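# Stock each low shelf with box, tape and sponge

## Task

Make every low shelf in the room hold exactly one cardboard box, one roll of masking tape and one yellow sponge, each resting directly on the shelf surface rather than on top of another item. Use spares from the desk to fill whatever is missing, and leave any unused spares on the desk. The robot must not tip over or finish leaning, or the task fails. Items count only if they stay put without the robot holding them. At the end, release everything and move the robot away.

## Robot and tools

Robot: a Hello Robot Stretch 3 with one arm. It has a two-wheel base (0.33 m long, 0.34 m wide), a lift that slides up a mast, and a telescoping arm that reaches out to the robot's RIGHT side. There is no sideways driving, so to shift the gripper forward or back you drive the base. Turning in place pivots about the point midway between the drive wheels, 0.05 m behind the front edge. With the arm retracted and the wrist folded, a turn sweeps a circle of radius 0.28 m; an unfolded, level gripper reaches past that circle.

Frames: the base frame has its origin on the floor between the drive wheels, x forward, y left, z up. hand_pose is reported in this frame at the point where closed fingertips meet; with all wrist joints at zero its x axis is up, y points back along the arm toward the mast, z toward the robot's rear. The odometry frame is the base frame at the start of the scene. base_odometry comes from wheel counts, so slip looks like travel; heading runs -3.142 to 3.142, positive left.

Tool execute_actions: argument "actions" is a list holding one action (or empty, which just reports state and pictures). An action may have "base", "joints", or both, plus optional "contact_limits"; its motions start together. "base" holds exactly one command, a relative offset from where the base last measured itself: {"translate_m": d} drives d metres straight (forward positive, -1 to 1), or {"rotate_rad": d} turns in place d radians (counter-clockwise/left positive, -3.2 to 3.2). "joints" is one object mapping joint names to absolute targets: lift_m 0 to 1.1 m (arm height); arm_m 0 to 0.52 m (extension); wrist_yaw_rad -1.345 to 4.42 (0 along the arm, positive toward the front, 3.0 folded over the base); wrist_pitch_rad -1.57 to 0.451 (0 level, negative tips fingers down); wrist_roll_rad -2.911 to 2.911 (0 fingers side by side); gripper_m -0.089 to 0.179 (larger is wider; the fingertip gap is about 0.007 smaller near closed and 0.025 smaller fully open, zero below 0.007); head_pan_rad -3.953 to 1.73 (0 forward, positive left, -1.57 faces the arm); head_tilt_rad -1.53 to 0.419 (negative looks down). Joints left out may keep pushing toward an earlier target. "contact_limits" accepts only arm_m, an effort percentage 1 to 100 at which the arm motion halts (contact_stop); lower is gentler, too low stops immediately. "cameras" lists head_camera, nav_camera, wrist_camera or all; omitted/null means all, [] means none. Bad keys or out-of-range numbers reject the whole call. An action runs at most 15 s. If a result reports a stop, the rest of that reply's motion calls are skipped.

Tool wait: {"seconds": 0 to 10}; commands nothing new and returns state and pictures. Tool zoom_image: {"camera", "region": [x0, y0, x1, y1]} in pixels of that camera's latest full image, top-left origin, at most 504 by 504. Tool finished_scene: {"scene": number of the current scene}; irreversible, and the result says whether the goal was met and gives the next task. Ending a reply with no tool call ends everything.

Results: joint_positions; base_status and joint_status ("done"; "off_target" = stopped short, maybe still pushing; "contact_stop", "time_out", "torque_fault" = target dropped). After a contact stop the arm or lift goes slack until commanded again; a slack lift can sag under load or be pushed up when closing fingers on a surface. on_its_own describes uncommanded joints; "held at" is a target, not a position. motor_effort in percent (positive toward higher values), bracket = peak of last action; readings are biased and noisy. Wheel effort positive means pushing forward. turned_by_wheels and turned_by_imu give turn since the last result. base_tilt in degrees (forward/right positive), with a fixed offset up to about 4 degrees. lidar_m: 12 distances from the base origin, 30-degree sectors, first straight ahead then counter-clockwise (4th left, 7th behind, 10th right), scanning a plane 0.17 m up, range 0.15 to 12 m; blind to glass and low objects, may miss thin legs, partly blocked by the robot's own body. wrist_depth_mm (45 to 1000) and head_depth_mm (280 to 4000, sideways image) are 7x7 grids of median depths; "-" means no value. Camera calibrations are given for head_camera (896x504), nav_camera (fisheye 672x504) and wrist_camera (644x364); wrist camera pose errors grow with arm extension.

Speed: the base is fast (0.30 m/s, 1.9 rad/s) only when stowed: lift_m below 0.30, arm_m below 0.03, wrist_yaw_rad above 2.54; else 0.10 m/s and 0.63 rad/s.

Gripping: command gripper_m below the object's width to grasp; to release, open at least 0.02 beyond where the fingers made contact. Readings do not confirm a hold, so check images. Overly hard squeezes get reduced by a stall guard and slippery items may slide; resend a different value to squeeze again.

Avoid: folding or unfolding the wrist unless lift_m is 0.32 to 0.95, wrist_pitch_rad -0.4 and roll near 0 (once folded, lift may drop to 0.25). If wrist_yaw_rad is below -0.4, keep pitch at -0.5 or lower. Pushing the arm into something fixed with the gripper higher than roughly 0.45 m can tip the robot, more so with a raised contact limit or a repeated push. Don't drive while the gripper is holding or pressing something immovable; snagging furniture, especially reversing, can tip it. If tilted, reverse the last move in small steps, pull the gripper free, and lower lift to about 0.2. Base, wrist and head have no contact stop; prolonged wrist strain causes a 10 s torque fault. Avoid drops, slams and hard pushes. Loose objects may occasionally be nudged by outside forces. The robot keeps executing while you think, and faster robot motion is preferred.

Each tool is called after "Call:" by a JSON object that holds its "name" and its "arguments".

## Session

Call:
{"name": "execute_actions", "arguments": {"actions": []}}

Scene clock: 0.00 s.
base_odometry: x=+0.000 y=+0.000 heading=+0.000 (m, m, rad; odometry frame)
turned_by_wheels: +0.000 (rad since the last result)
turned_by_imu: +0.000 (rad since the last result)
base_tilt: forward=-0.3 right=-1.1 (deg)
lidar_m: 0.62 0.70 1.16 0.95 1.31 0.70 0.98 0.84 2.09 1.34 0.73 0.62
head_depth_mm: 535 538 540 543 548 552 554 / 549 553 555 559 563 567 571 / 564 567 571 573 578 582 584 / 580 582 586 592 595 598 601 / 595 602 604 607 611 614 618 / 613 618 622 625 630 633 637 / 632 636 638 645 648 652 658
base_status: not commanded
joint_positions: lift_m=+0.332 arm_m=+0.001 wrist_yaw_rad=+2.806 wrist_pitch_rad=-0.327 wrist_roll_rad=-0.002 gripper_m=+0.037 head_pan_rad=-0.019 head_tilt_rad=-0.016
joint_status: not commanded
motor_effort: left_wheel=+0 right_wheel=+0 lift_m=+24 arm_m=-1 wrist_yaw_rad=+0 wrist_pitch_rad=+5 wrist_roll_rad=+0 gripper_m=+0 head_pan_rad=+0 head_tilt_rad=+2 (%)
hand_pose: x=+0.0561 y=+0.0761 z=+0.3660 quat_wxyz=(+0.231, +0.706, -0.002, +0.669) (m; base frame)
wrist_depth_mm: - - - - - 886 643 / - - - - - 903 638 / - - - - - 930 621 / - 932 938 933 932 832 639 / 732 749 747 722 754 711 650 / 597 - 598 593 562 596 580 / 520 - 515 509 504 510 504
pictures: head_camera (sideways: a quarter turn clockwise sets it upright), nav_camera (sideways: a quarter turn counterclockwise sets it upright), wrist_camera
camera_calibration (this result's frames):
head_camera: T_world_to_cam=[[-0.0370074, 0.00923781, -0.999272, 1.32079], [-0.00685715, 0.999931, 0.00949785, -0.00398493], [0.999291, 0.00720365, -0.0369415, -0.00189002], [0, 0, 0, 1]] pos_world=[0.0507403, -0.00820293, 1.3198]
nav_camera: T_world_to_cam=[[0.0652934, 0.0299013, 0.997418, -1.26283], [0.00637224, -0.999543, 0.0295479, 0.0101773], [0.997846, 0.00442651, -0.0654541, 0.0361483], [0, 0, 0, 1]] pos_world=[0.0463191, 0.0477728, 1.26163]
wrist_camera: T_world_to_cam=[[0.953532, -0.300682, -0.0191452, -0.0150373], [-0.166625, -0.473331, -0.864982, 0.391433], [0.251023, 0.827978, -0.501438, 0.274476], [0, 0, 0, 1]] pos_world=[0.0106615, -0.0465041, 0.475927]
Images, in order (width x height): head_camera 896x504, nav_camera 672x504, wrist_camera 644x364.

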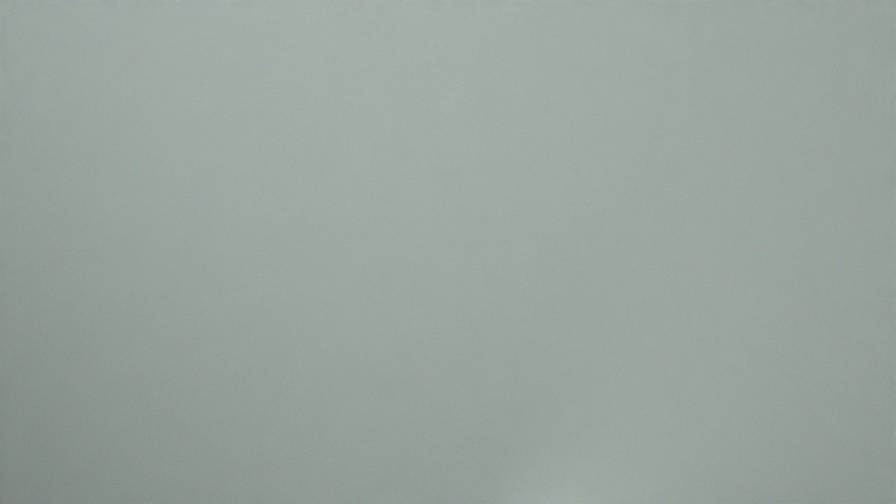

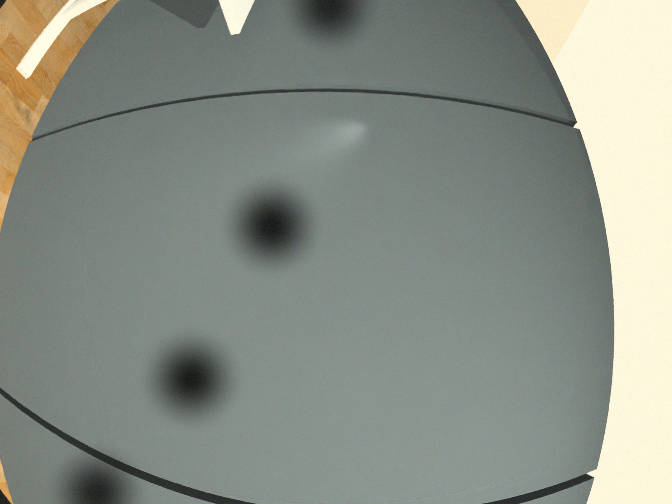

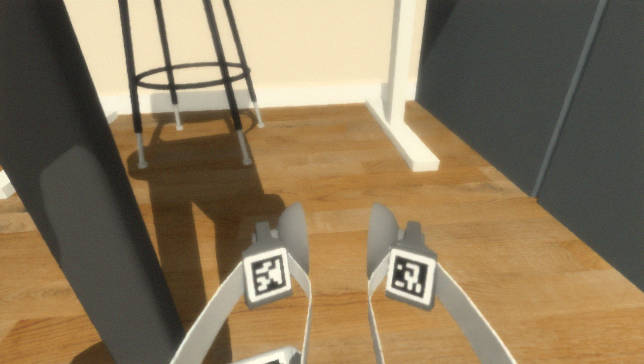

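Call:
{"name": "execute_actions", "arguments": {"actions": [{"base":{"rotate_rad":-1.7},"joints":{"lift_m":0.285,"wrist_pitch_rad":-0.38,"head_pan_rad":-3.0,"head_tilt_rad":-0.6}}], "cameras": ["head_camera","nav_camera"]}}

Call:
{"name": "execute_actions", "arguments": {"actions": [{"joints":{"head_pan_rad":-0.6,"head_tilt_rad":-0.7}}], "cameras": ["head_camera","nav_camera"]}}

Scene clock: 6.50 s.
base_odometry: x=+0.000 y=+0.000 heading=-1.700 (m, m, rad; odometry frame)
turned_by_wheels: -1.700 (rad since the last result)
turned_by_imu: -1.707 (rad since the last result)
base_tilt: forward=-0.3 right=-1.1 (deg)
lidar_m: 2.17 0.80 0.63 0.62 0.66 0.98 0.95 1.06 0.70 0.76 0.83 1.27
head_depth_mm: 1247 1323 898 1732 1750 1418 1204 / 1277 1351 908 1792 1756 1427 1200 / 1311 1390 913 1718 1706 1434 1211 / 1344 1434 917 1355 1772 1439 1208 / 1382 1475 986 1916 1712 1445 1209 / 1422 1515 1062 2046 1730 1438 1219 / 1472 1536 1077 1825 1732 1454 1213
base_status: done
joint_positions: lift_m=+0.285 arm_m=+0.001 wrist_yaw_rad=+2.806 wrist_pitch_rad=-0.396 wrist_roll_rad=-0.002 gripper_m=+0.037 head_pan_rad=-2.993 head_tilt_rad=-0.593
joint_status: all done
motor_effort: left_wheel=+3(10) right_wheel=-2(5) lift_m=+21(21) arm_m=+0(1) wrist_yaw_rad=+0(1) wrist_pitch_rad=+5(4) wrist_roll_rad=+0(0) gripper_m=+0(0) head_pan_rad=-3(33) head_tilt_rad=-4(39) (%)
hand_pose: x=+0.0536 y=+0.0688 z=+0.3027 quat_wxyz=(+0.253, +0.706, +0.022, +0.661) (m; base frame)
wrist_depth_mm: - 546 573 611 649 691 728 / - 589 611 659 696 743 817 / - 645 683 716 800 856 872 / - 711 726 738 724 721 725 / 604 630 602 596 616 597 578 / 513 - 513 491 463 490 488 / 455 - - 434 425 429 420
pictures: head_camera (sideways: a quarter turn clockwise sets it upright), nav_camera (sideways: a quarter turn counterclockwise sets it upright)
camera_calibration (this result's frames):
head_camera: T_world_to_cam=[[0.571592, 0.0768447, -0.816932, 1.07899], [0.164037, -0.986209, 0.0220056, -0.021299], [-0.803974, -0.146585, -0.576315, 0.711077], [0, 0, 0, 1]] pos_world=[-0.0415596, 0.00031345, 1.29173]
nav_camera: T_world_to_cam=[[-0.587546, -0.119338, 0.800342, -1.00158], [-0.184654, 0.982742, 0.0109769, 0.0355355], [-0.78784, -0.141337, -0.599443, 0.741979], [0, 0, 0, 1]] pos_world=[0.00264732, -0.0495794, 1.24599]
Images, in order (width x height): head_camera 896x504, nav_camera 672x504.

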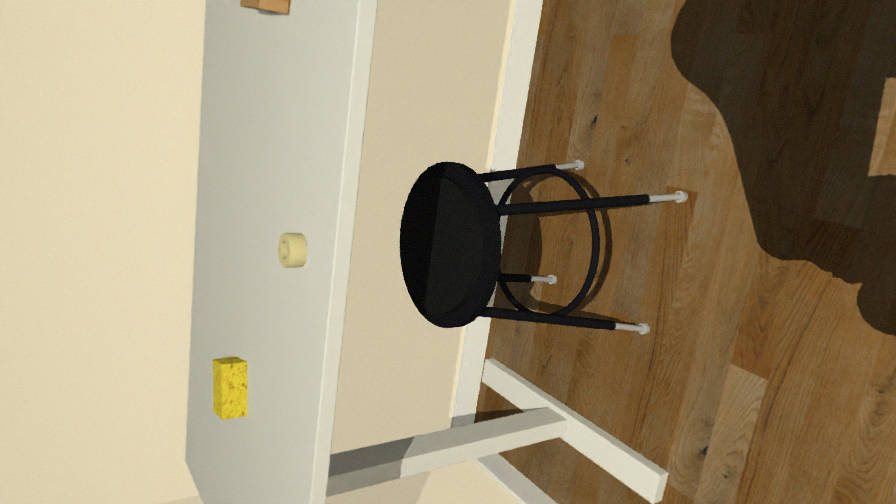

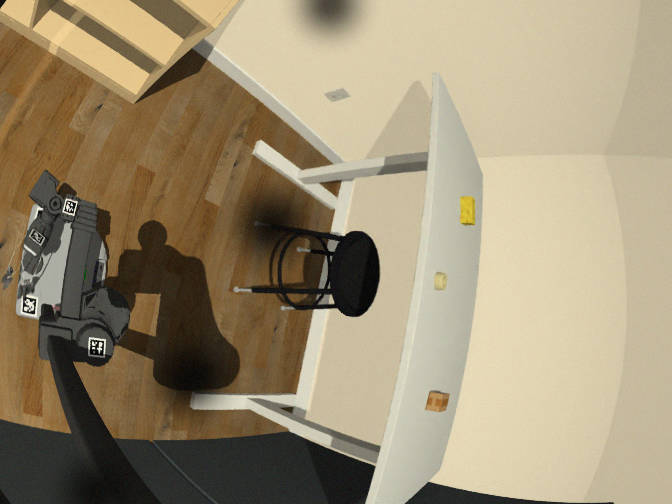

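Scene clock: 8.23 s.
base_odometry: x=+0.000 y=+0.000 heading=-1.700 (m, m, rad; odometry frame)
turned_by_wheels: +0.000 (rad since the last result)
turned_by_imu: +0.000 (rad since the last result)
base_tilt: forward=-0.2 right=-1.1 (deg)
lidar_m: 2.17 0.80 0.63 0.62 0.66 0.98 0.95 1.06 0.70 0.76 0.84 1.27
head_depth_mm: 1294 1413 1383 1168 1241 1296 1149 / 1467 1616 1380 1462 1506 1340 1154 / 1712 1909 2033 1687 1611 1352 1162 / 2034 2286 2527 2019 1612 1354 1160 / 2007 2269 2450 2017 1622 1343 1163 / 1888 2140 2331 2001 1619 1363 1169 / 1809 2037 2270 2020 1616 1364 1166
base_status: not commanded
joint_positions: lift_m=+0.285 arm_m=+0.001 wrist_yaw_rad=+2.806 wrist_pitch_rad=-0.396 wrist_roll_rad=-0.002 gripper_m=+0.037 head_pan_rad=-0.607 head_tilt_rad=-0.691
joint_status: all done
motor_effort: left_wheel=+3(3) right_wheel=-2(2) lift_m=+21(22) arm_m=-1(1) wrist_yaw_rad=+0(0) wrist_pitch_rad=+5(5) wrist_roll_rad=+0(0) gripper_m=+0(0) head_pan_rad=+3(35) head_tilt_rad=-5(18) (%)
hand_pose: x=+0.0536 y=+0.0688 z=+0.3027 quat_wxyz=(+0.253, +0.706, +0.022, +0.661) (m; base frame)
wrist_depth_mm: - 543 563 617 650 685 726 / - 584 620 658 683 717 777 / - 659 674 731 797 805 860 / - 677 715 737 749 705 709 / 618 628 603 603 625 603 570 / 508 - 515 498 474 495 496 / 453 - - 438 427 428 424
pictures: head_camera (sideways: a quarter turn clockwise sets it upright), nav_camera (sideways: a quarter turn counterclockwise sets it upright)
camera_calibration (this result's frames):
head_camera: T_world_to_cam=[[-0.532024, 0.380053, -0.756644, 1.00713], [0.558768, 0.828991, 0.023501, -0.0256507], [0.636183, -0.410285, -0.653405, 0.802576], [0, 0, 0, 1]] pos_world=[0.0395663, -0.0322134, 1.28705]
nav_camera: T_world_to_cam=[[0.571358, -0.359081, 0.737977, -0.927359], [-0.53882, -0.84239, 0.00728009, 0.04251], [0.61905, -0.401796, -0.674786, 0.831404], [0, 0, 0, 1]] pos_world=[0.0380785, 0.0368675, 1.24508]
Images, in order (width x height): head_camera 896x504, nav_camera 672x504.

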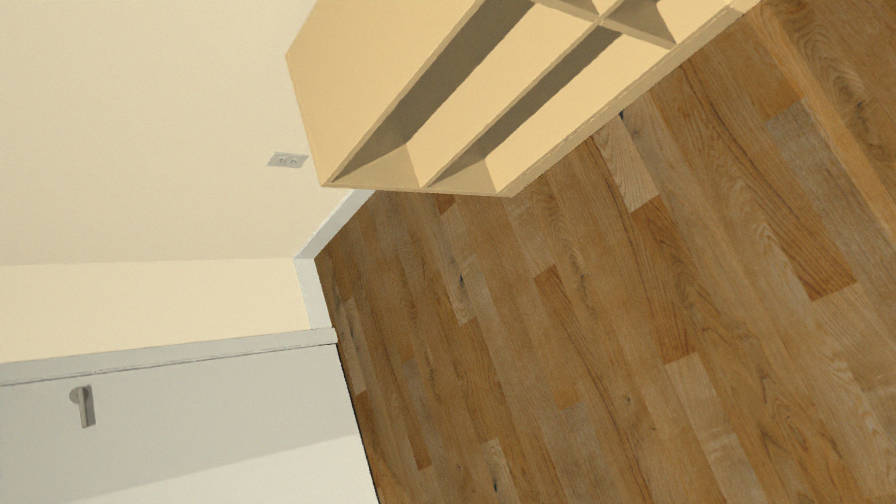

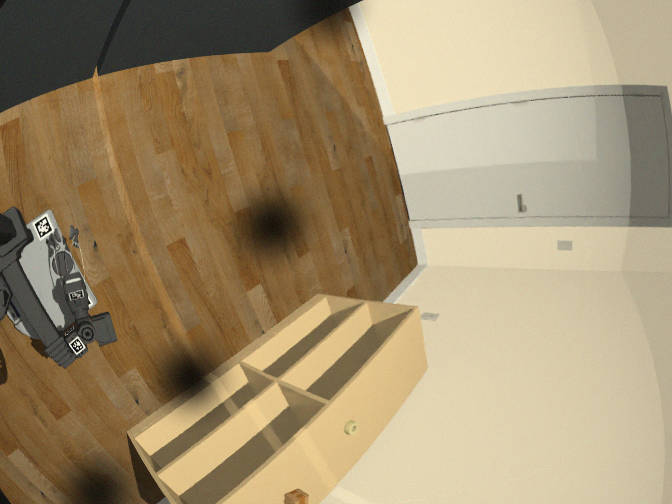

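Call:
{"name": "execute_actions", "arguments": {"actions": [{"base":{"rotate_rad":0.38},"joints":{"lift_m":0.4,"head_pan_rad":-3.14,"head_tilt_rad":-0.6}}], "cameras": []}}

Call:
{"name": "execute_actions", "arguments": {"actions": [{"base":{"translate_m":-0.46},"joints":{"lift_m":1.02,"wrist_yaw_rad":0,"gripper_m":0.179}}], "cameras": ["head_camera","nav_camera"]}}

Scene clock: 25.00 s.
base_odometry: x=+0.000 y=+0.000 heading=-1.320 (m, m, rad; odometry frame)
turned_by_wheels: +0.380 (rad since the last result)
turned_by_imu: +0.382 (rad since the last result)
base_tilt: forward=-0.2 right=-1.1 (deg)
lidar_m: 0.92 0.65 0.62 0.63 0.84 0.95 1.06 1.17 0.70 0.84 1.27 2.17
head_depth_mm: 1281 1338 875 1675 1675 1419 1196 / 1340 1387 881 1316 1620 1412 1193 / 1409 1396 1008 1416 1688 1427 1197 / 1489 1403 1860 2087 1742 1427 1203 / 1561 1422 1468 1984 1742 1429 1204 / 1416 1450 1640 1812 1764 1439 1205 / 1253 1314 1430 1555 1644 1437 1210
base_status: done
joint_positions: lift_m=+0.400 arm_m=+0.001 wrist_yaw_rad=+2.806 wrist_pitch_rad=-0.397 wrist_roll_rad=-0.002 gripper_m=+0.037 head_pan_rad=-3.133 head_tilt_rad=-0.606
joint_status: all done
motor_effort: left_wheel=-3(9) right_wheel=+2(6) lift_m=+26(25) arm_m=-2(1) wrist_yaw_rad=+0(0) wrist_pitch_rad=+5(5) wrist_roll_rad=+0(0) gripper_m=+0(0) head_pan_rad=-2(33) head_tilt_rad=+3(17) (%)
hand_pose: x=+0.0535 y=+0.0686 z=+0.4173 quat_wxyz=(+0.254, +0.706, +0.022, +0.661) (m; base frame)
wrist_depth_mm: - 650 624 601 567 549 535 / - 704 676 630 611 596 567 / - 790 743 710 680 654 616 / - 846 829 794 747 730 673 / 747 781 751 751 772 742 697 / 651 - 643 634 604 620 623 / 560 546 558 551 534 532 535
pictures: none
No camera images: the call's "cameras" was empty. Leave "cameras" out to get every camera's image.

Scene clock: 31.47 s.
base_odometry: x=-0.114 y=+0.446 heading=-1.320 (m, m, rad; odometry frame)
turned_by_wheels: +0.000 (rad since the last result)
turned_by_imu: +0.000 (rad since the last result)
base_tilt: forward=-0.2 right=-1.2 (deg)
lidar_m: 1.23 0.87 0.83 0.85 1.12 0.53 0.60 0.94 0.90 0.55 0.99 2.59
head_depth_mm: 934 1003 - - - - 1127 / 982 1055 - - - - 1148 / 1027 1131 - - - - 1166 / 1090 1175 786 - - - 1164 / 1152 1260 841 - - - 1161 / 1139 1229 843 - - - 1172 / 1012 1082 851 - - - 1164
base_status: done
joint_positions: lift_m=+1.020 arm_m=+0.001 wrist_yaw_rad=+0.002 wrist_pitch_rad=-0.397 wrist_roll_rad=-0.002 gripper_m=+0.179 head_pan_rad=-3.133 head_tilt_rad=-0.606
joint_status: all done
motor_effort: left_wheel=-3(7) right_wheel=+2(3) lift_m=+26(27) arm_m=-1(1) wrist_yaw_rad=-1(3) wrist_pitch_rad=+5(5) wrist_roll_rad=+0(0) gripper_m=+0(100) head_pan_rad=-2(3) head_tilt_rad=+3(3) (%)
hand_pose: x=-0.0212 y=-0.3726 z=+1.0373 quat_wxyz=(+0.694, +0.140, -0.692, -0.139) (m; base frame)
wrist_depth_mm: - 968 784 685 603 544 482 / - - 877 769 652 563 529 / - - - 808 698 612 544 / - 959 - 897 774 665 582 / - 821 781 768 855 750 618 / - 945 661 665 905 829 - / - - 824 637 - 867 794
pictures: head_camera (sideways: a quarter turn clockwise sets it upright), nav_camera (sideways: a quarter turn counterclockwise sets it upright)
camera_calibration (this result's frames):
head_camera: T_world_to_cam=[[0.586617, -0.00342078, -0.809857, 1.06967], [0.0248246, -0.999445, 0.0222032, -0.0207066], [-0.809484, -0.0331291, -0.586207, 0.72398], [0, 0, 0, 1]] pos_world=[-0.0409244, 0.00694883, 1.29114]
nav_camera: T_world_to_cam=[[-0.60813, -0.0364345, 0.793001, -0.991884], [-0.0461237, 0.99888, 0.0105227, 0.035282], [-0.792496, -0.0301769, -0.60913, 0.754609], [0, 0, 0, 1]] pos_world=[-0.00354298, -0.0486095, 1.24585]
Images, in order (width x height): head_camera 896x504, nav_camera 672x504.

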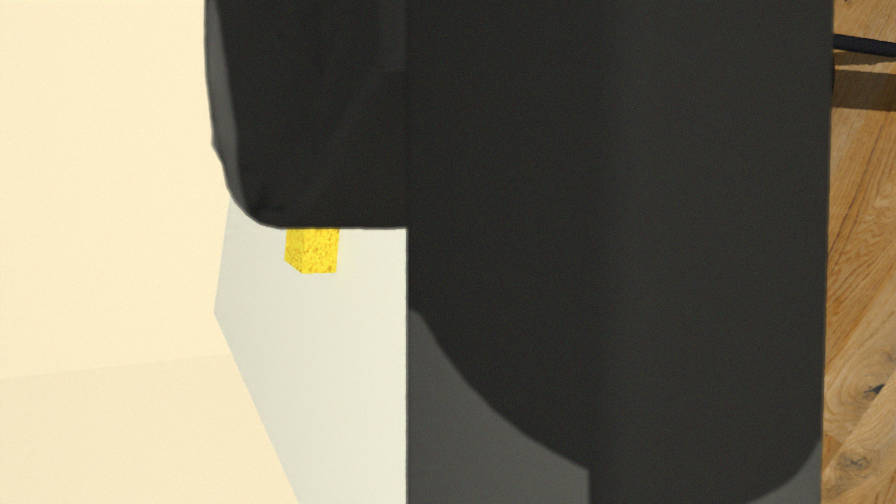

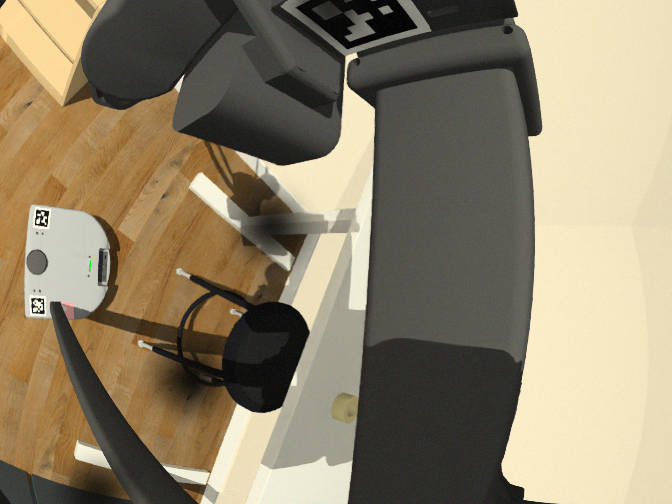

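Call:
{"name": "execute_actions", "arguments": {"actions": [{"base":{"rotate_rad":-1.545},"joints":{"arm_m":0.22,"head_pan_rad":-1.5,"lift_m":1.0}}]}}

Scene clock: 37.73 s.
base_odometry: x=-0.114 y=+0.446 heading=-2.865 (m, m, rad; odometry frame)
turned_by_wheels: -1.545 (rad since the last result)
turned_by_imu: -1.556 (rad since the last result)
base_tilt: forward=-0.2 right=-1.1 (deg)
lidar_m: 0.55 0.99 2.59 1.20 0.86 0.83 0.86 0.92 0.53 0.61 0.94 0.90
head_depth_mm: 959 1005 - 565 472 824 1194 / 1013 1099 - 566 490 895 1166 / 1078 1169 772 567 1597 1421 1176 / 1149 1231 887 594 1597 1419 1212 / 1155 1259 842 621 1600 1389 1205 / 1033 1123 846 655 1476 1428 1205 / 928 995 847 1124 1277 1365 1215
base_status: done
joint_positions: lift_m=+1.000 arm_m=+0.220 wrist_yaw_rad=+0.001 wrist_pitch_rad=-0.397 wrist_roll_rad=-0.002 gripper_m=+0.179 head_pan_rad=-1.507 head_tilt_rad=-0.606
joint_status: all done
motor_effort: left_wheel=+3(7) right_wheel=-2(5) lift_m=+22(24) arm_m=+2(2) wrist_yaw_rad=-1(1) wrist_pitch_rad=+5(5) wrist_roll_rad=+0(0) gripper_m=+0(0) head_pan_rad=+3(33) head_tilt_rad=+3(3) (%)
hand_pose: x=-0.0214 y=-0.5916 z=+1.0175 quat_wxyz=(+0.694, +0.140, -0.692, -0.140) (m; base frame)
wrist_depth_mm: 536 658 789 750 660 564 518 / 562 649 622 606 591 588 529 / 449 443 435 331 419 418 405 / 336 340 332 327 325 322 319 / 273 281 269 266 262 257 266 / 232 224 223 221 221 219 - / 189 194 193 192 191 190 182
pictures: head_camera (sideways: a quarter turn clockwise sets it upright), nav_camera (sideways: a quarter turn counterclockwise sets it upright), wrist_camera
camera_calibration (this result's frames):
head_camera: T_world_to_cam=[[-0.0289062, 0.585914, -0.809857, 1.07343], [0.996559, 0.079855, 0.0222032, -0.0266342], [0.0776803, -0.806429, -0.586207, 0.718568], [0, 0, 0, 1]] pos_world=[0.00175272, -0.0473358, 1.29114]
nav_camera: T_world_to_cam=[[0.0698863, -0.605199, 0.793001, -0.99602], [-0.994822, -0.101091, 0.0105227, 0.041069], [0.0737966, -0.78963, -0.60913, 0.749324], [0, 0, 0, 1]] pos_world=[0.055167, -0.00695004, 1.24585]
wrist_camera: T_world_to_cam=[[-0.999343, -0.0293725, -0.0212106, -0.00858819], [0.00108277, 0.560965, -0.827839, 1.20367], [0.0362141, -0.827319, -0.560564, 0.249759], [0, 0, 0, 1]] pos_world=[-0.0189307, -0.468836, 1.13627]
Images, in order (width x height): head_camera 896x504, nav_camera 672x504, wrist_camera 644x364.

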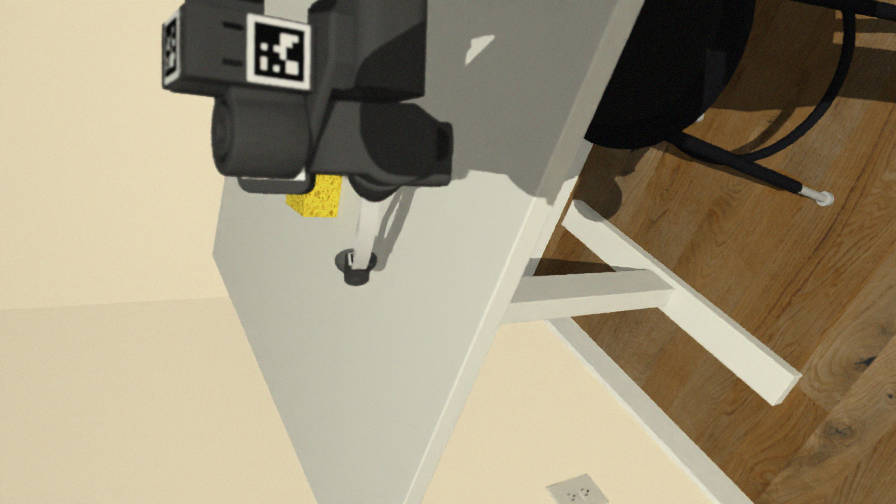

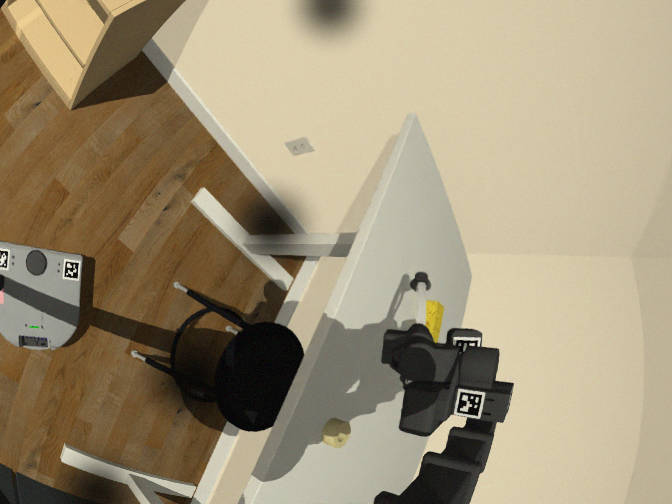

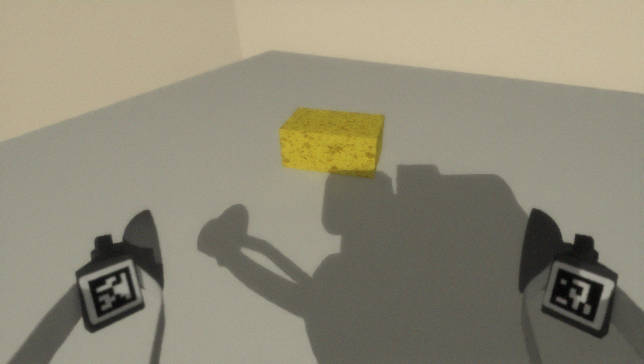

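Call:
{"name": "execute_actions", "arguments": {"actions": [{"base":{"translate_m":0.05},"joints":{"arm_m":0.425,"wrist_yaw_rad":-0.22,"lift_m":1.015}}], "cameras": ["wrist_camera","head_camera"]}}

Scene clock: 47.50 s.
base_odometry: x=-0.162 y=+0.432 heading=-2.865 (m, m, rad; odometry frame)
turned_by_wheels: +0.000 (rad since the last result)
turned_by_imu: +0.000 (rad since the last result)
base_tilt: forward=-0.2 right=-1.1 (deg)
lidar_m: 0.50 0.95 2.56 1.26 0.91 0.87 0.91 0.96 0.56 0.61 0.89 0.85
head_depth_mm: 965 1088 821 588 487 845 1196 / 1020 - 753 590 894 1320 1170 / 1092 1195 778 593 1628 1416 1170 / 1171 1268 837 594 1378 1405 1200 / 1110 1213 840 649 1618 1430 1206 / 982 1061 843 687 1415 1426 1206 / 884 943 850 1096 1208 1324 1212
base_status: done
joint_positions: lift_m=+1.015 arm_m=+0.425 wrist_yaw_rad=-0.219 wrist_pitch_rad=-0.397 wrist_roll_rad=-0.002 gripper_m=+0.179 head_pan_rad=-1.507 head_tilt_rad=-0.606
joint_status: all done
motor_effort: left_wheel=+3(7) right_wheel=-2(3) lift_m=+26(27) arm_m=+2(2) wrist_yaw_rad=-1(4) wrist_pitch_rad=+5(5) wrist_roll_rad=+0(0) gripper_m=+0(0) head_pan_rad=+3(3) head_tilt_rad=+3(3) (%)
hand_pose: x=-0.0709 y=-0.7911 z=+1.0323 quat_wxyz=(+0.675, +0.063, -0.703, -0.215) (m; base frame)
wrist_depth_mm: 494 596 582 531 491 458 426 / 503 664 612 563 522 493 453 / 514 467 465 455 456 442 437 / 364 361 354 352 348 343 339 / 291 301 289 285 282 278 288 / 249 238 233 185 197 234 - / 203 210 196 165 166 203 197
pictures: head_camera (sideways: a quarter turn clockwise sets it upright), wrist_camera
camera_calibration (this result's frames):
head_camera: T_world_to_cam=[[-0.0289065, 0.585914, -0.809857, 1.07343], [0.996559, 0.0798555, 0.0222032, -0.0266342], [0.0776807, -0.806429, -0.586207, 0.718568], [0, 0, 0, 1]] pos_world=[0.00175275, -0.0473358, 1.29114]
wrist_camera: T_world_to_cam=[[-0.981669, 0.18941, -0.0212106, 0.110704], [0.123469, 0.547209, -0.827839, 1.32569], [-0.145195, -0.815283, -0.560564, 0.0914278], [0, 0, 0, 1]] pos_world=[-0.0417324, -0.671857, 1.15106]
Images, in order (width x height): head_camera 896x504, wrist_camera 644x364.

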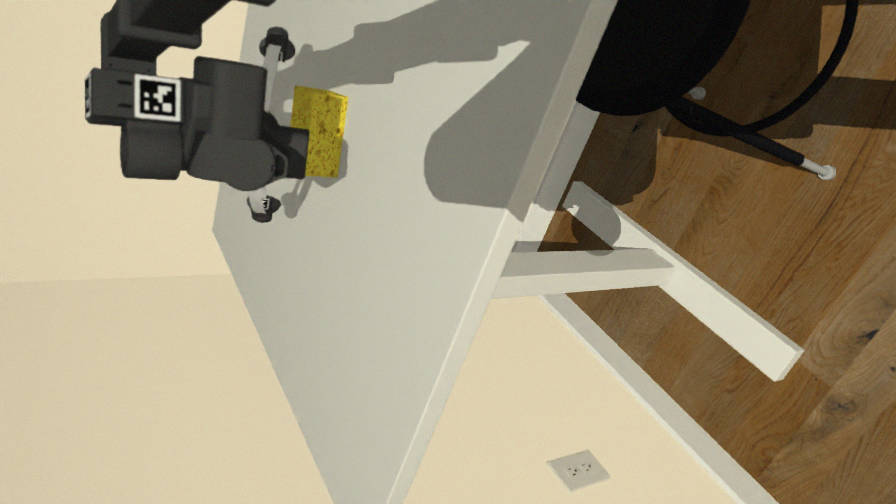

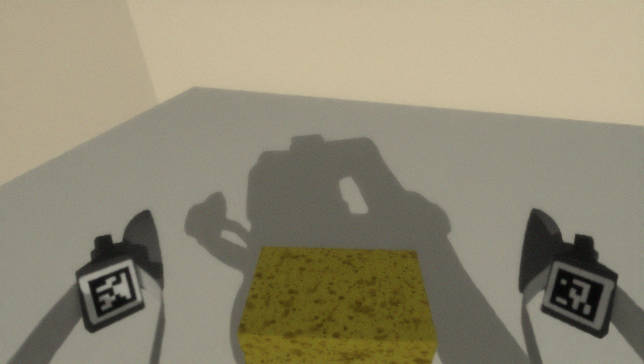

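Call:
{"name": "execute_actions", "arguments": {"actions": [{"joints":{"lift_m":0.96}}], "cameras": ["wrist_camera"]}}

Call:
{"name": "execute_actions", "arguments": {"actions": [{"joints":{"gripper_m":0.065}}], "cameras": ["wrist_camera"]}}

Call:
{"name": "execute_actions", "arguments": {"actions": [{"joints":{"lift_m":0.985}}], "cameras": ["wrist_camera"]}}

Scene clock: 51.97 s.
base_odometry: x=-0.162 y=+0.432 heading=-2.865 (m, m, rad; odometry frame)
turned_by_wheels: +0.000 (rad since the last result)
turned_by_imu: +0.000 (rad since the last result)
base_tilt: forward=-0.3 right=-1.2 (deg)
lidar_m: 0.50 0.95 2.56 1.26 0.91 0.87 0.91 0.96 0.56 0.61 0.89 0.85
head_depth_mm: 980 1044 779 588 487 844 1192 / 1034 1101 742 590 893 1315 1171 / 1100 1178 767 592 1641 1428 1179 / 1174 1270 837 595 1362 1417 1207 / 1106 1210 840 650 1622 1432 1201 / 986 1062 844 687 1412 1427 1208 / 882 951 851 1093 1218 1325 1215
base_status: not commanded
joint_positions: lift_m=+0.960 arm_m=+0.425 wrist_yaw_rad=-0.219 wrist_pitch_rad=-0.397 wrist_roll_rad=-0.002 gripper_m=+0.179 head_pan_rad=-1.507 head_tilt_rad=-0.606
joint_status: all done
motor_effort: left_wheel=+3(3) right_wheel=-2(2) lift_m=+21(23) arm_m=+2(2) wrist_yaw_rad=-1(1) wrist_pitch_rad=+5(5) wrist_roll_rad=+0(0) gripper_m=+0(0) head_pan_rad=+3(3) head_tilt_rad=+3(3) (%)
hand_pose: x=-0.0709 y=-0.7911 z=+0.9775 quat_wxyz=(+0.675, +0.063, -0.703, -0.215) (m; base frame)
wrist_depth_mm: 504 607 588 530 487 454 423 / 514 556 493 489 468 460 436 / 350 345 336 329 327 324 323 / 265 259 258 176 239 251 248 / 213 219 155 143 141 204 208 / 183 173 147 137 134 171 - / - 152 151 149 146 148 143
pictures: wrist_camera
camera_calibration (this result's frames):
wrist_camera: T_world_to_cam=[[-0.981669, 0.18941, -0.0212104, 0.109541], [0.123469, 0.547209, -0.827839, 1.28034], [-0.145194, -0.815283, -0.560564, 0.0607202], [0, 0, 0, 1]] pos_world=[-0.0417324, -0.671857, 1.09628]
Images, in order (width x height): wrist_camera 644x364.

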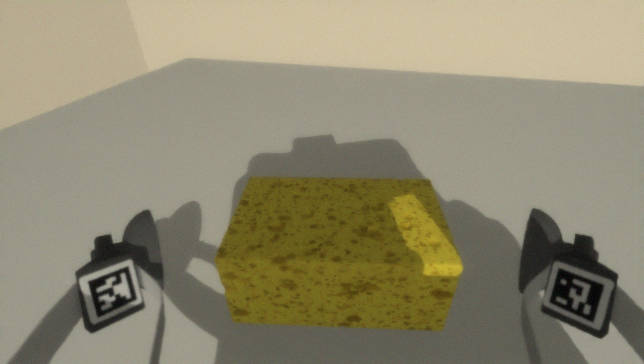

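Scene clock: 53.60 s.
base_odometry: x=-0.162 y=+0.432 heading=-2.865 (m, m, rad; odometry frame)
turned_by_wheels: +0.000 (rad since the last result)
turned_by_imu: +0.000 (rad since the last result)
base_tilt: forward=-0.4 right=-1.2 (deg)
lidar_m: 0.50 0.95 2.57 1.26 0.91 0.87 0.91 0.96 0.56 0.61 0.89 0.85
head_depth_mm: 975 1044 778 586 489 842 1200 / 1036 1097 742 591 897 1307 1173 / 1100 1182 786 591 1626 1420 1178 / 1170 1259 835 595 1368 1412 1200 / 1111 1215 840 648 1635 1417 1200 / 981 1065 846 684 1406 1423 1208 / 883 948 851 1092 1208 1326 1207
base_status: not commanded
joint_positions: lift_m=+0.960 arm_m=+0.425 wrist_yaw_rad=-0.219 wrist_pitch_rad=-0.397 wrist_roll_rad=-0.002 gripper_m=+0.066 head_pan_rad=-1.507 head_tilt_rad=-0.606
joint_status: all done
motor_effort: left_wheel=+4(3) right_wheel=-2(2) lift_m=+22(21) arm_m=+2(2) wrist_yaw_rad=-2(1) wrist_pitch_rad=+5(5) wrist_roll_rad=+0(0) gripper_m=-23(100) head_pan_rad=+2(4) head_tilt_rad=+3(3) (%)
hand_pose: x=-0.0709 y=-0.7911 z=+0.9775 quat_wxyz=(+0.675, +0.063, -0.703, -0.215) (m; base frame)
wrist_depth_mm: 504 610 575 534 484 455 420 / 503 542 494 468 473 470 432 / 348 344 339 333 330 326 319 / 261 258 258 175 240 250 247 / 211 211 143 142 141 211 201 / 178 177 139 137 134 - 169 / 153 151 151 148 145 148 146
pictures: wrist_camera
camera_calibration (this result's frames):
wrist_camera: T_world_to_cam=[[-0.981669, 0.189409, -0.0212105, 0.109541], [0.123468, 0.547209, -0.827839, 1.28034], [-0.145193, -0.815283, -0.560564, 0.06072], [0, 0, 0, 1]] pos_world=[-0.0417323, -0.671857, 1.09628]
Images, in order (width x height): wrist_camera 644x364.

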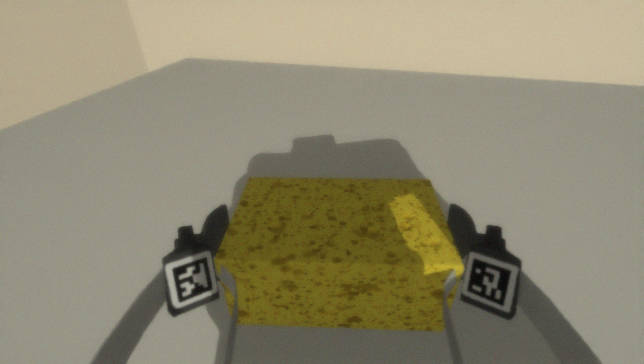

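Scene clock: 54.60 s.
base_odometry: x=-0.162 y=+0.432 heading=-2.865 (m, m, rad; odometry frame)
turned_by_wheels: +0.000 (rad since the last result)
turned_by_imu: +0.000 (rad since the last result)
base_tilt: forward=-0.2 right=-1.0 (deg)
lidar_m: 0.50 0.95 2.56 1.27 0.91 0.87 0.91 0.96 0.56 0.61 0.89 0.85
head_depth_mm: 981 - 782 587 488 843 1198 / 1031 - 741 590 897 1314 1171 / 1099 1174 785 592 1646 1419 1178 / 1178 1267 834 595 1364 1418 1204 / 1113 1212 840 648 1624 1423 1205 / 985 1060 848 686 1404 1419 1206 / 885 945 850 1097 1209 1326 1212
base_status: not commanded
joint_positions: lift_m=+0.985 arm_m=+0.425 wrist_yaw_rad=-0.219 wrist_pitch_rad=-0.397 wrist_roll_rad=-0.002 gripper_m=+0.066 head_pan_rad=-1.507 head_tilt_rad=-0.606
joint_status: all done
motor_effort: left_wheel=+3(3) right_wheel=-2(2) lift_m=+26(28) arm_m=+2(2) wrist_yaw_rad=+0(1) wrist_pitch_rad=+5(5) wrist_roll_rad=+0(0) gripper_m=-23(24) head_pan_rad=+3(2) head_tilt_rad=+3(3) (%)
hand_pose: x=-0.0709 y=-0.7911 z=+1.0022 quat_wxyz=(+0.675, +0.063, -0.703, -0.215) (m; base frame)
wrist_depth_mm: 498 601 571 535 488 459 428 / 505 606 571 546 518 481 458 / 475 401 403 388 386 375 369 / 307 305 304 176 282 297 287 / 251 246 143 142 141 246 235 / 207 207 140 136 134 - 199 / 178 178 176 170 165 172 172
pictures: wrist_camera
camera_calibration (this result's frames):
wrist_camera: T_world_to_cam=[[-0.981668, 0.189413, -0.0212163, 0.110075], [0.123504, 0.54737, -0.827727, 1.30081], [-0.145169, -0.815174, -0.560729, 0.0748542], [0, 0, 0, 1]] pos_world=[-0.0417322, -0.671857, 1.12103]
Images, in order (width x height): wrist_camera 644x364.

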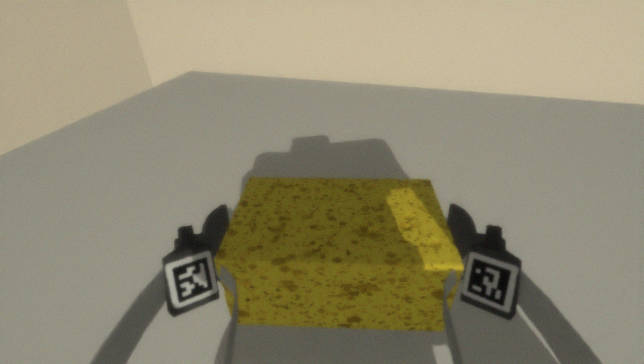

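Call:
{"name": "execute_actions", "arguments": {"actions": [{"base":{"rotate_rad":1.08},"joints":{"arm_m":0.15,"wrist_yaw_rad":0,"head_pan_rad":-0.9,"head_tilt_rad":-0.8}}], "cameras": ["head_camera"]}}

Call:
{"name": "execute_actions", "arguments": {"actions": [{"base":{"translate_m":0.3},"joints":{"lift_m":0.75}}]}}

Scene clock: 63.80 s.
base_odometry: x=-0.162 y=+0.432 heading=-1.785 (m, m, rad; odometry frame)
turned_by_wheels: +1.080 (rad since the last result)
turned_by_imu: +1.088 (rad since the last result)
base_tilt: forward=-0.3 right=-1.0 (deg)
lidar_m: 2.57 1.22 0.90 0.87 0.91 0.96 0.56 0.61 0.89 0.85 0.50 0.95
head_depth_mm: 758 846 958 1063 1318 1277 1118 / 814 919 1052 935 1095 1283 1119 / 878 1000 1114 939 886 1215 1124 / 948 1101 1177 946 1122 1267 1124 / 1042 1225 1185 1003 1384 1292 1124 / 1150 1372 1182 1250 1473 1293 1127 / 1284 1482 1239 1567 1513 1300 1129
base_status: done
joint_positions: lift_m=+0.985 arm_m=+0.150 wrist_yaw_rad=+0.000 wrist_pitch_rad=-0.397 wrist_roll_rad=-0.002 gripper_m=+0.066 head_pan_rad=-0.907 head_tilt_rad=-0.790
joint_status: all done
motor_effort: left_wheel=-2(7) right_wheel=+2(5) lift_m=+26(27) arm_m=-3(5) wrist_yaw_rad=+0(3) wrist_pitch_rad=+5(5) wrist_roll_rad=-1(0) gripper_m=-23(24) head_pan_rad=+4(29) head_tilt_rad=-6(25) (%)
hand_pose: x=-0.0214 y=-0.5222 z=+1.0022 quat_wxyz=(+0.694, +0.140, -0.692, -0.140) (m; base frame)
wrist_depth_mm: 433 426 422 407 408 407 406 / 457 461 454 444 449 443 437 / 503 501 496 501 480 484 483 / 572 564 553 176 517 535 527 / 640 627 143 143 141 582 602 / 627 614 140 137 133 - 662 / 530 525 664 799 787 790 772
pictures: head_camera (sideways: a quarter turn clockwise sets it upright)
camera_calibration (this result's frames):
head_camera: T_world_to_cam=[[-0.440271, 0.576483, -0.688352, 0.91757], [0.779997, 0.625292, 0.0247835, -0.0286668], [0.444708, -0.526001, -0.724953, 0.896804], [0, 0, 0, 1]] pos_world=[0.0275238, -0.0393186, 1.28246]
Images, in order (width x height): head_camera 896x504.

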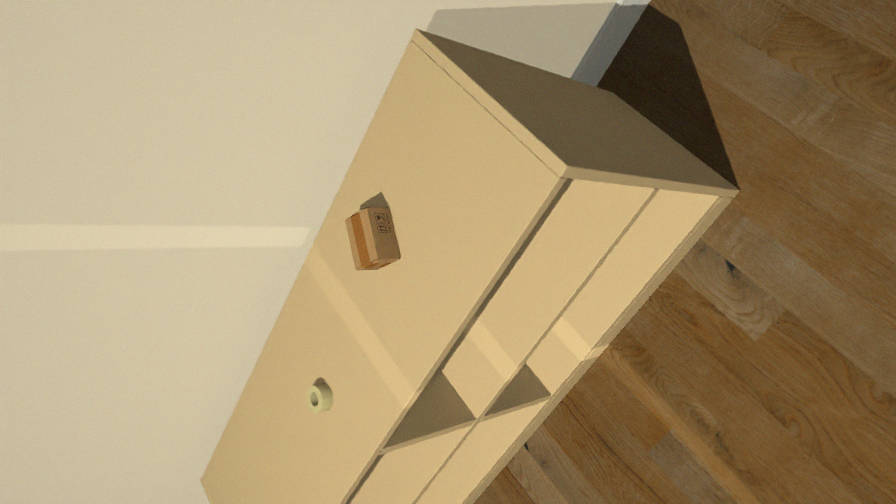

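Scene clock: 68.30 s.
base_odometry: x=-0.226 y=+0.139 heading=-1.785 (m, m, rad; odometry frame)
turned_by_wheels: +0.000 (rad since the last result)
turned_by_imu: +0.000 (rad since the last result)
base_tilt: forward=-0.2 right=-1.1 (deg)
lidar_m: 2.27 1.22 0.90 0.87 0.90 1.20 0.86 1.17 0.89 0.44 0.75 0.70
head_depth_mm: 761 853 966 907 778 917 1080 / 816 922 1057 912 819 995 1100 / 882 1005 1116 943 1018 1207 1123 / 958 1108 1172 940 1150 1253 1121 / 1048 1222 1184 1001 1379 1290 1130 / 1148 1381 1185 1290 1470 1291 1130 / 1290 1567 1243 1542 1513 1298 1130
base_status: done
joint_positions: lift_m=+0.750 arm_m=+0.150 wrist_yaw_rad=+0.000 wrist_pitch_rad=-0.398 wrist_roll_rad=-0.002 gripper_m=+0.066 head_pan_rad=-0.907 head_tilt_rad=-0.790
joint_status: all done
motor_effort: left_wheel=-2(3) right_wheel=+2(5) lift_m=+21(23) arm_m=-3(3) wrist_yaw_rad=+0(1) wrist_pitch_rad=+5(5) wrist_roll_rad=+0(0) gripper_m=-23(23) head_pan_rad=+3(3) head_tilt_rad=-6(6) (%)
hand_pose: x=-0.0214 y=-0.5222 z=+0.7673 quat_wxyz=(+0.694, +0.140, -0.692, -0.140) (m; base frame)
wrist_depth_mm: 430 422 423 422 410 413 403 / 469 462 463 451 453 441 440 / 514 515 504 504 502 487 479 / 503 493 495 175 533 535 528 / 375 355 143 143 141 571 599 / 333 332 139 137 133 - 686 / 288 292 286 276 279 775 757
pictures: head_camera (sideways: a quarter turn clockwise sets it upright), nav_camera (sideways: a quarter turn counterclockwise sets it upright), wrist_camera
camera_calibration (this result's frames):
head_camera: T_world_to_cam=[[-0.440271, 0.576483, -0.688352, 0.91757], [0.779997, 0.625292, 0.0247835, -0.0286668], [0.444708, -0.526001, -0.724953, 0.896804], [0, 0, 0, 1]] pos_world=[0.0275238, -0.0393186, 1.28246]
nav_camera: T_world_to_cam=[[0.482844, -0.566523, 0.667767, -0.835323], [-0.76309, -0.646283, 0.00347314, 0.0488349], [0.429599, -0.511243, -0.744362, 0.923048], [0, 0, 0, 1]] pos_world=[0.0440557, 0.0302337, 1.24471]
wrist_camera: T_world_to_cam=[[-0.999347, -0.029244, -0.0212274, -0.0118015], [0.00114369, 0.56154, -0.827449, 0.957643], [0.036118, -0.826932, -0.56114, 0.167602], [0, 0, 0, 1]] pos_world=[-0.0189425, -0.399505, 0.886197]
Images, in order (width x height): head_camera 896x504, nav_camera 672x504, wrist_camera 644x364.

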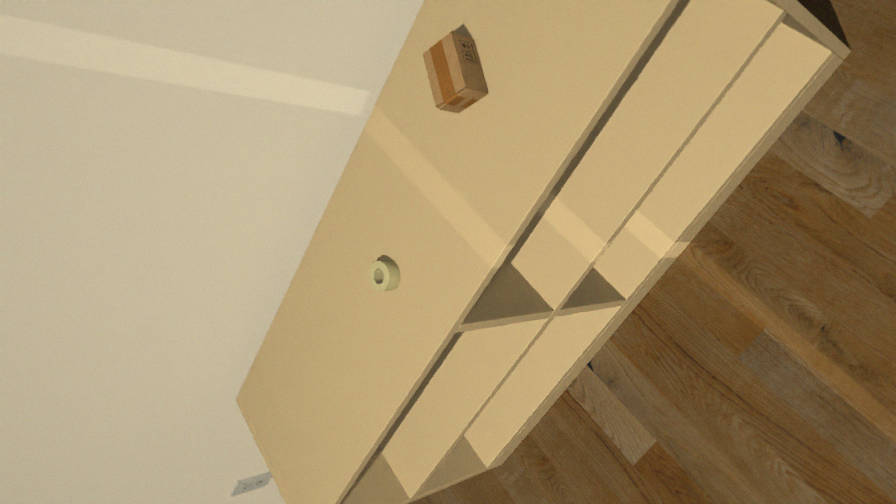

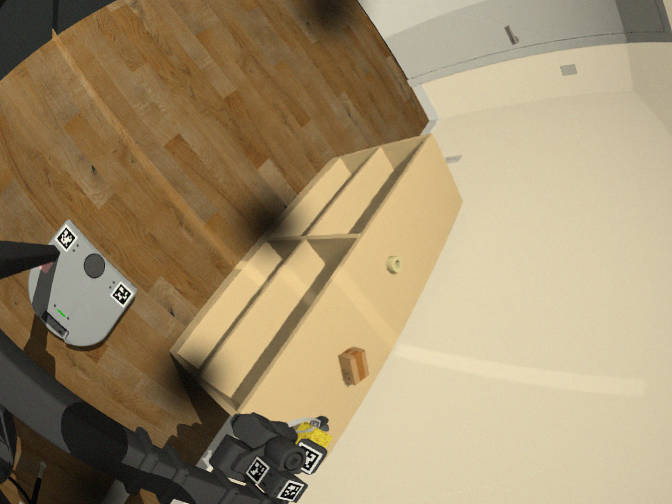

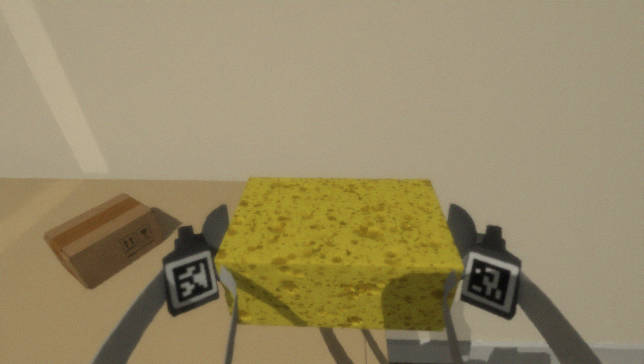

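Call:
{"name": "execute_actions", "arguments": {"actions": [{"base":{"translate_m":0.42},"joints":{"lift_m":0.645,"head_pan_rad":-1.5,"head_tilt_rad":-1.0}}], "cameras": ["head_camera","wrist_camera"]}}

Scene clock: 77.70 s.
base_odometry: x=-0.315 y=-0.272 heading=-1.785 (m, m, rad; odometry frame)
turned_by_wheels: +0.000 (rad since the last result)
turned_by_imu: +0.000 (rad since the last result)
base_tilt: forward=-0.3 right=-1.1 (deg)
lidar_m: 1.85 1.21 0.89 0.86 0.90 1.24 1.28 0.64 0.66 0.47 0.47 0.86
head_depth_mm: 765 910 869 804 1211 - - / 772 920 911 819 1238 1206 - / 779 934 913 756 1258 1205 - / 789 945 917 841 1265 1204 1090 / 800 959 918 845 1287 1208 1090 / 812 971 921 845 1292 1212 1095 / 819 985 922 1060 1303 1216 1098
base_status: done
joint_positions: lift_m=+0.645 arm_m=+0.150 wrist_yaw_rad=+0.000 wrist_pitch_rad=-0.398 wrist_roll_rad=-0.002 gripper_m=+0.066 head_pan_rad=-1.493 head_tilt_rad=-0.987
joint_status: all done
motor_effort: left_wheel=-2(3) right_wheel=+1(5) lift_m=+21(22) arm_m=-4(3) wrist_yaw_rad=-1(1) wrist_pitch_rad=+5(5) wrist_roll_rad=+0(0) gripper_m=-23(23) head_pan_rad=-3(30) head_tilt_rad=-7(27) (%)
hand_pose: x=-0.0214 y=-0.5222 z=+0.6623 quat_wxyz=(+0.694, +0.140, -0.692, -0.140) (m; base frame)
wrist_depth_mm: 434 430 424 422 415 416 409 / 461 468 465 462 459 457 443 / 407 402 406 392 383 286 373 / 308 276 301 175 282 263 293 / 250 247 143 143 141 247 237 / 207 208 140 137 133 - 200 / 179 179 176 171 167 175 174
pictures: head_camera (sideways: a quarter turn clockwise sets it upright), wrist_camera
camera_calibration (this result's frames):
head_camera: T_world_to_cam=[[-0.0571892, 0.844273, -0.532853, 0.712634], [0.996088, 0.0842652, 0.0266064, -0.0323516], [0.0673641, -0.529247, -0.845789, 1.05622], [0, 0, 0, 1]] pos_world=[0.00182884, -0.0399309, 1.27393]
wrist_camera: T_world_to_cam=[[-0.999347, -0.0292404, -0.0212322, -0.0140254], [0.00114362, 0.561678, -0.827355, 0.870732], [0.0361179, -0.826839, -0.561278, 0.108822], [0, 0, 0, 1]] pos_world=[-0.0189425, -0.399503, 0.781186]
Images, in order (width x height): head_camera 896x504, wrist_camera 644x364.

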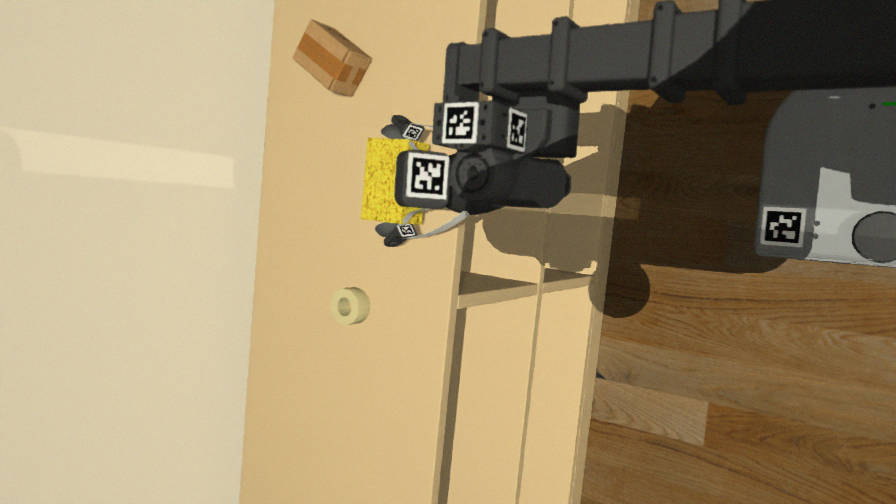

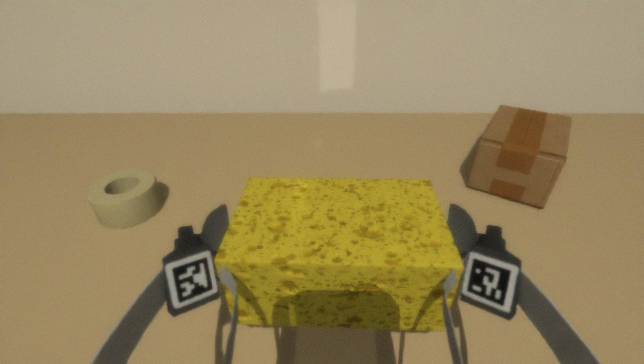

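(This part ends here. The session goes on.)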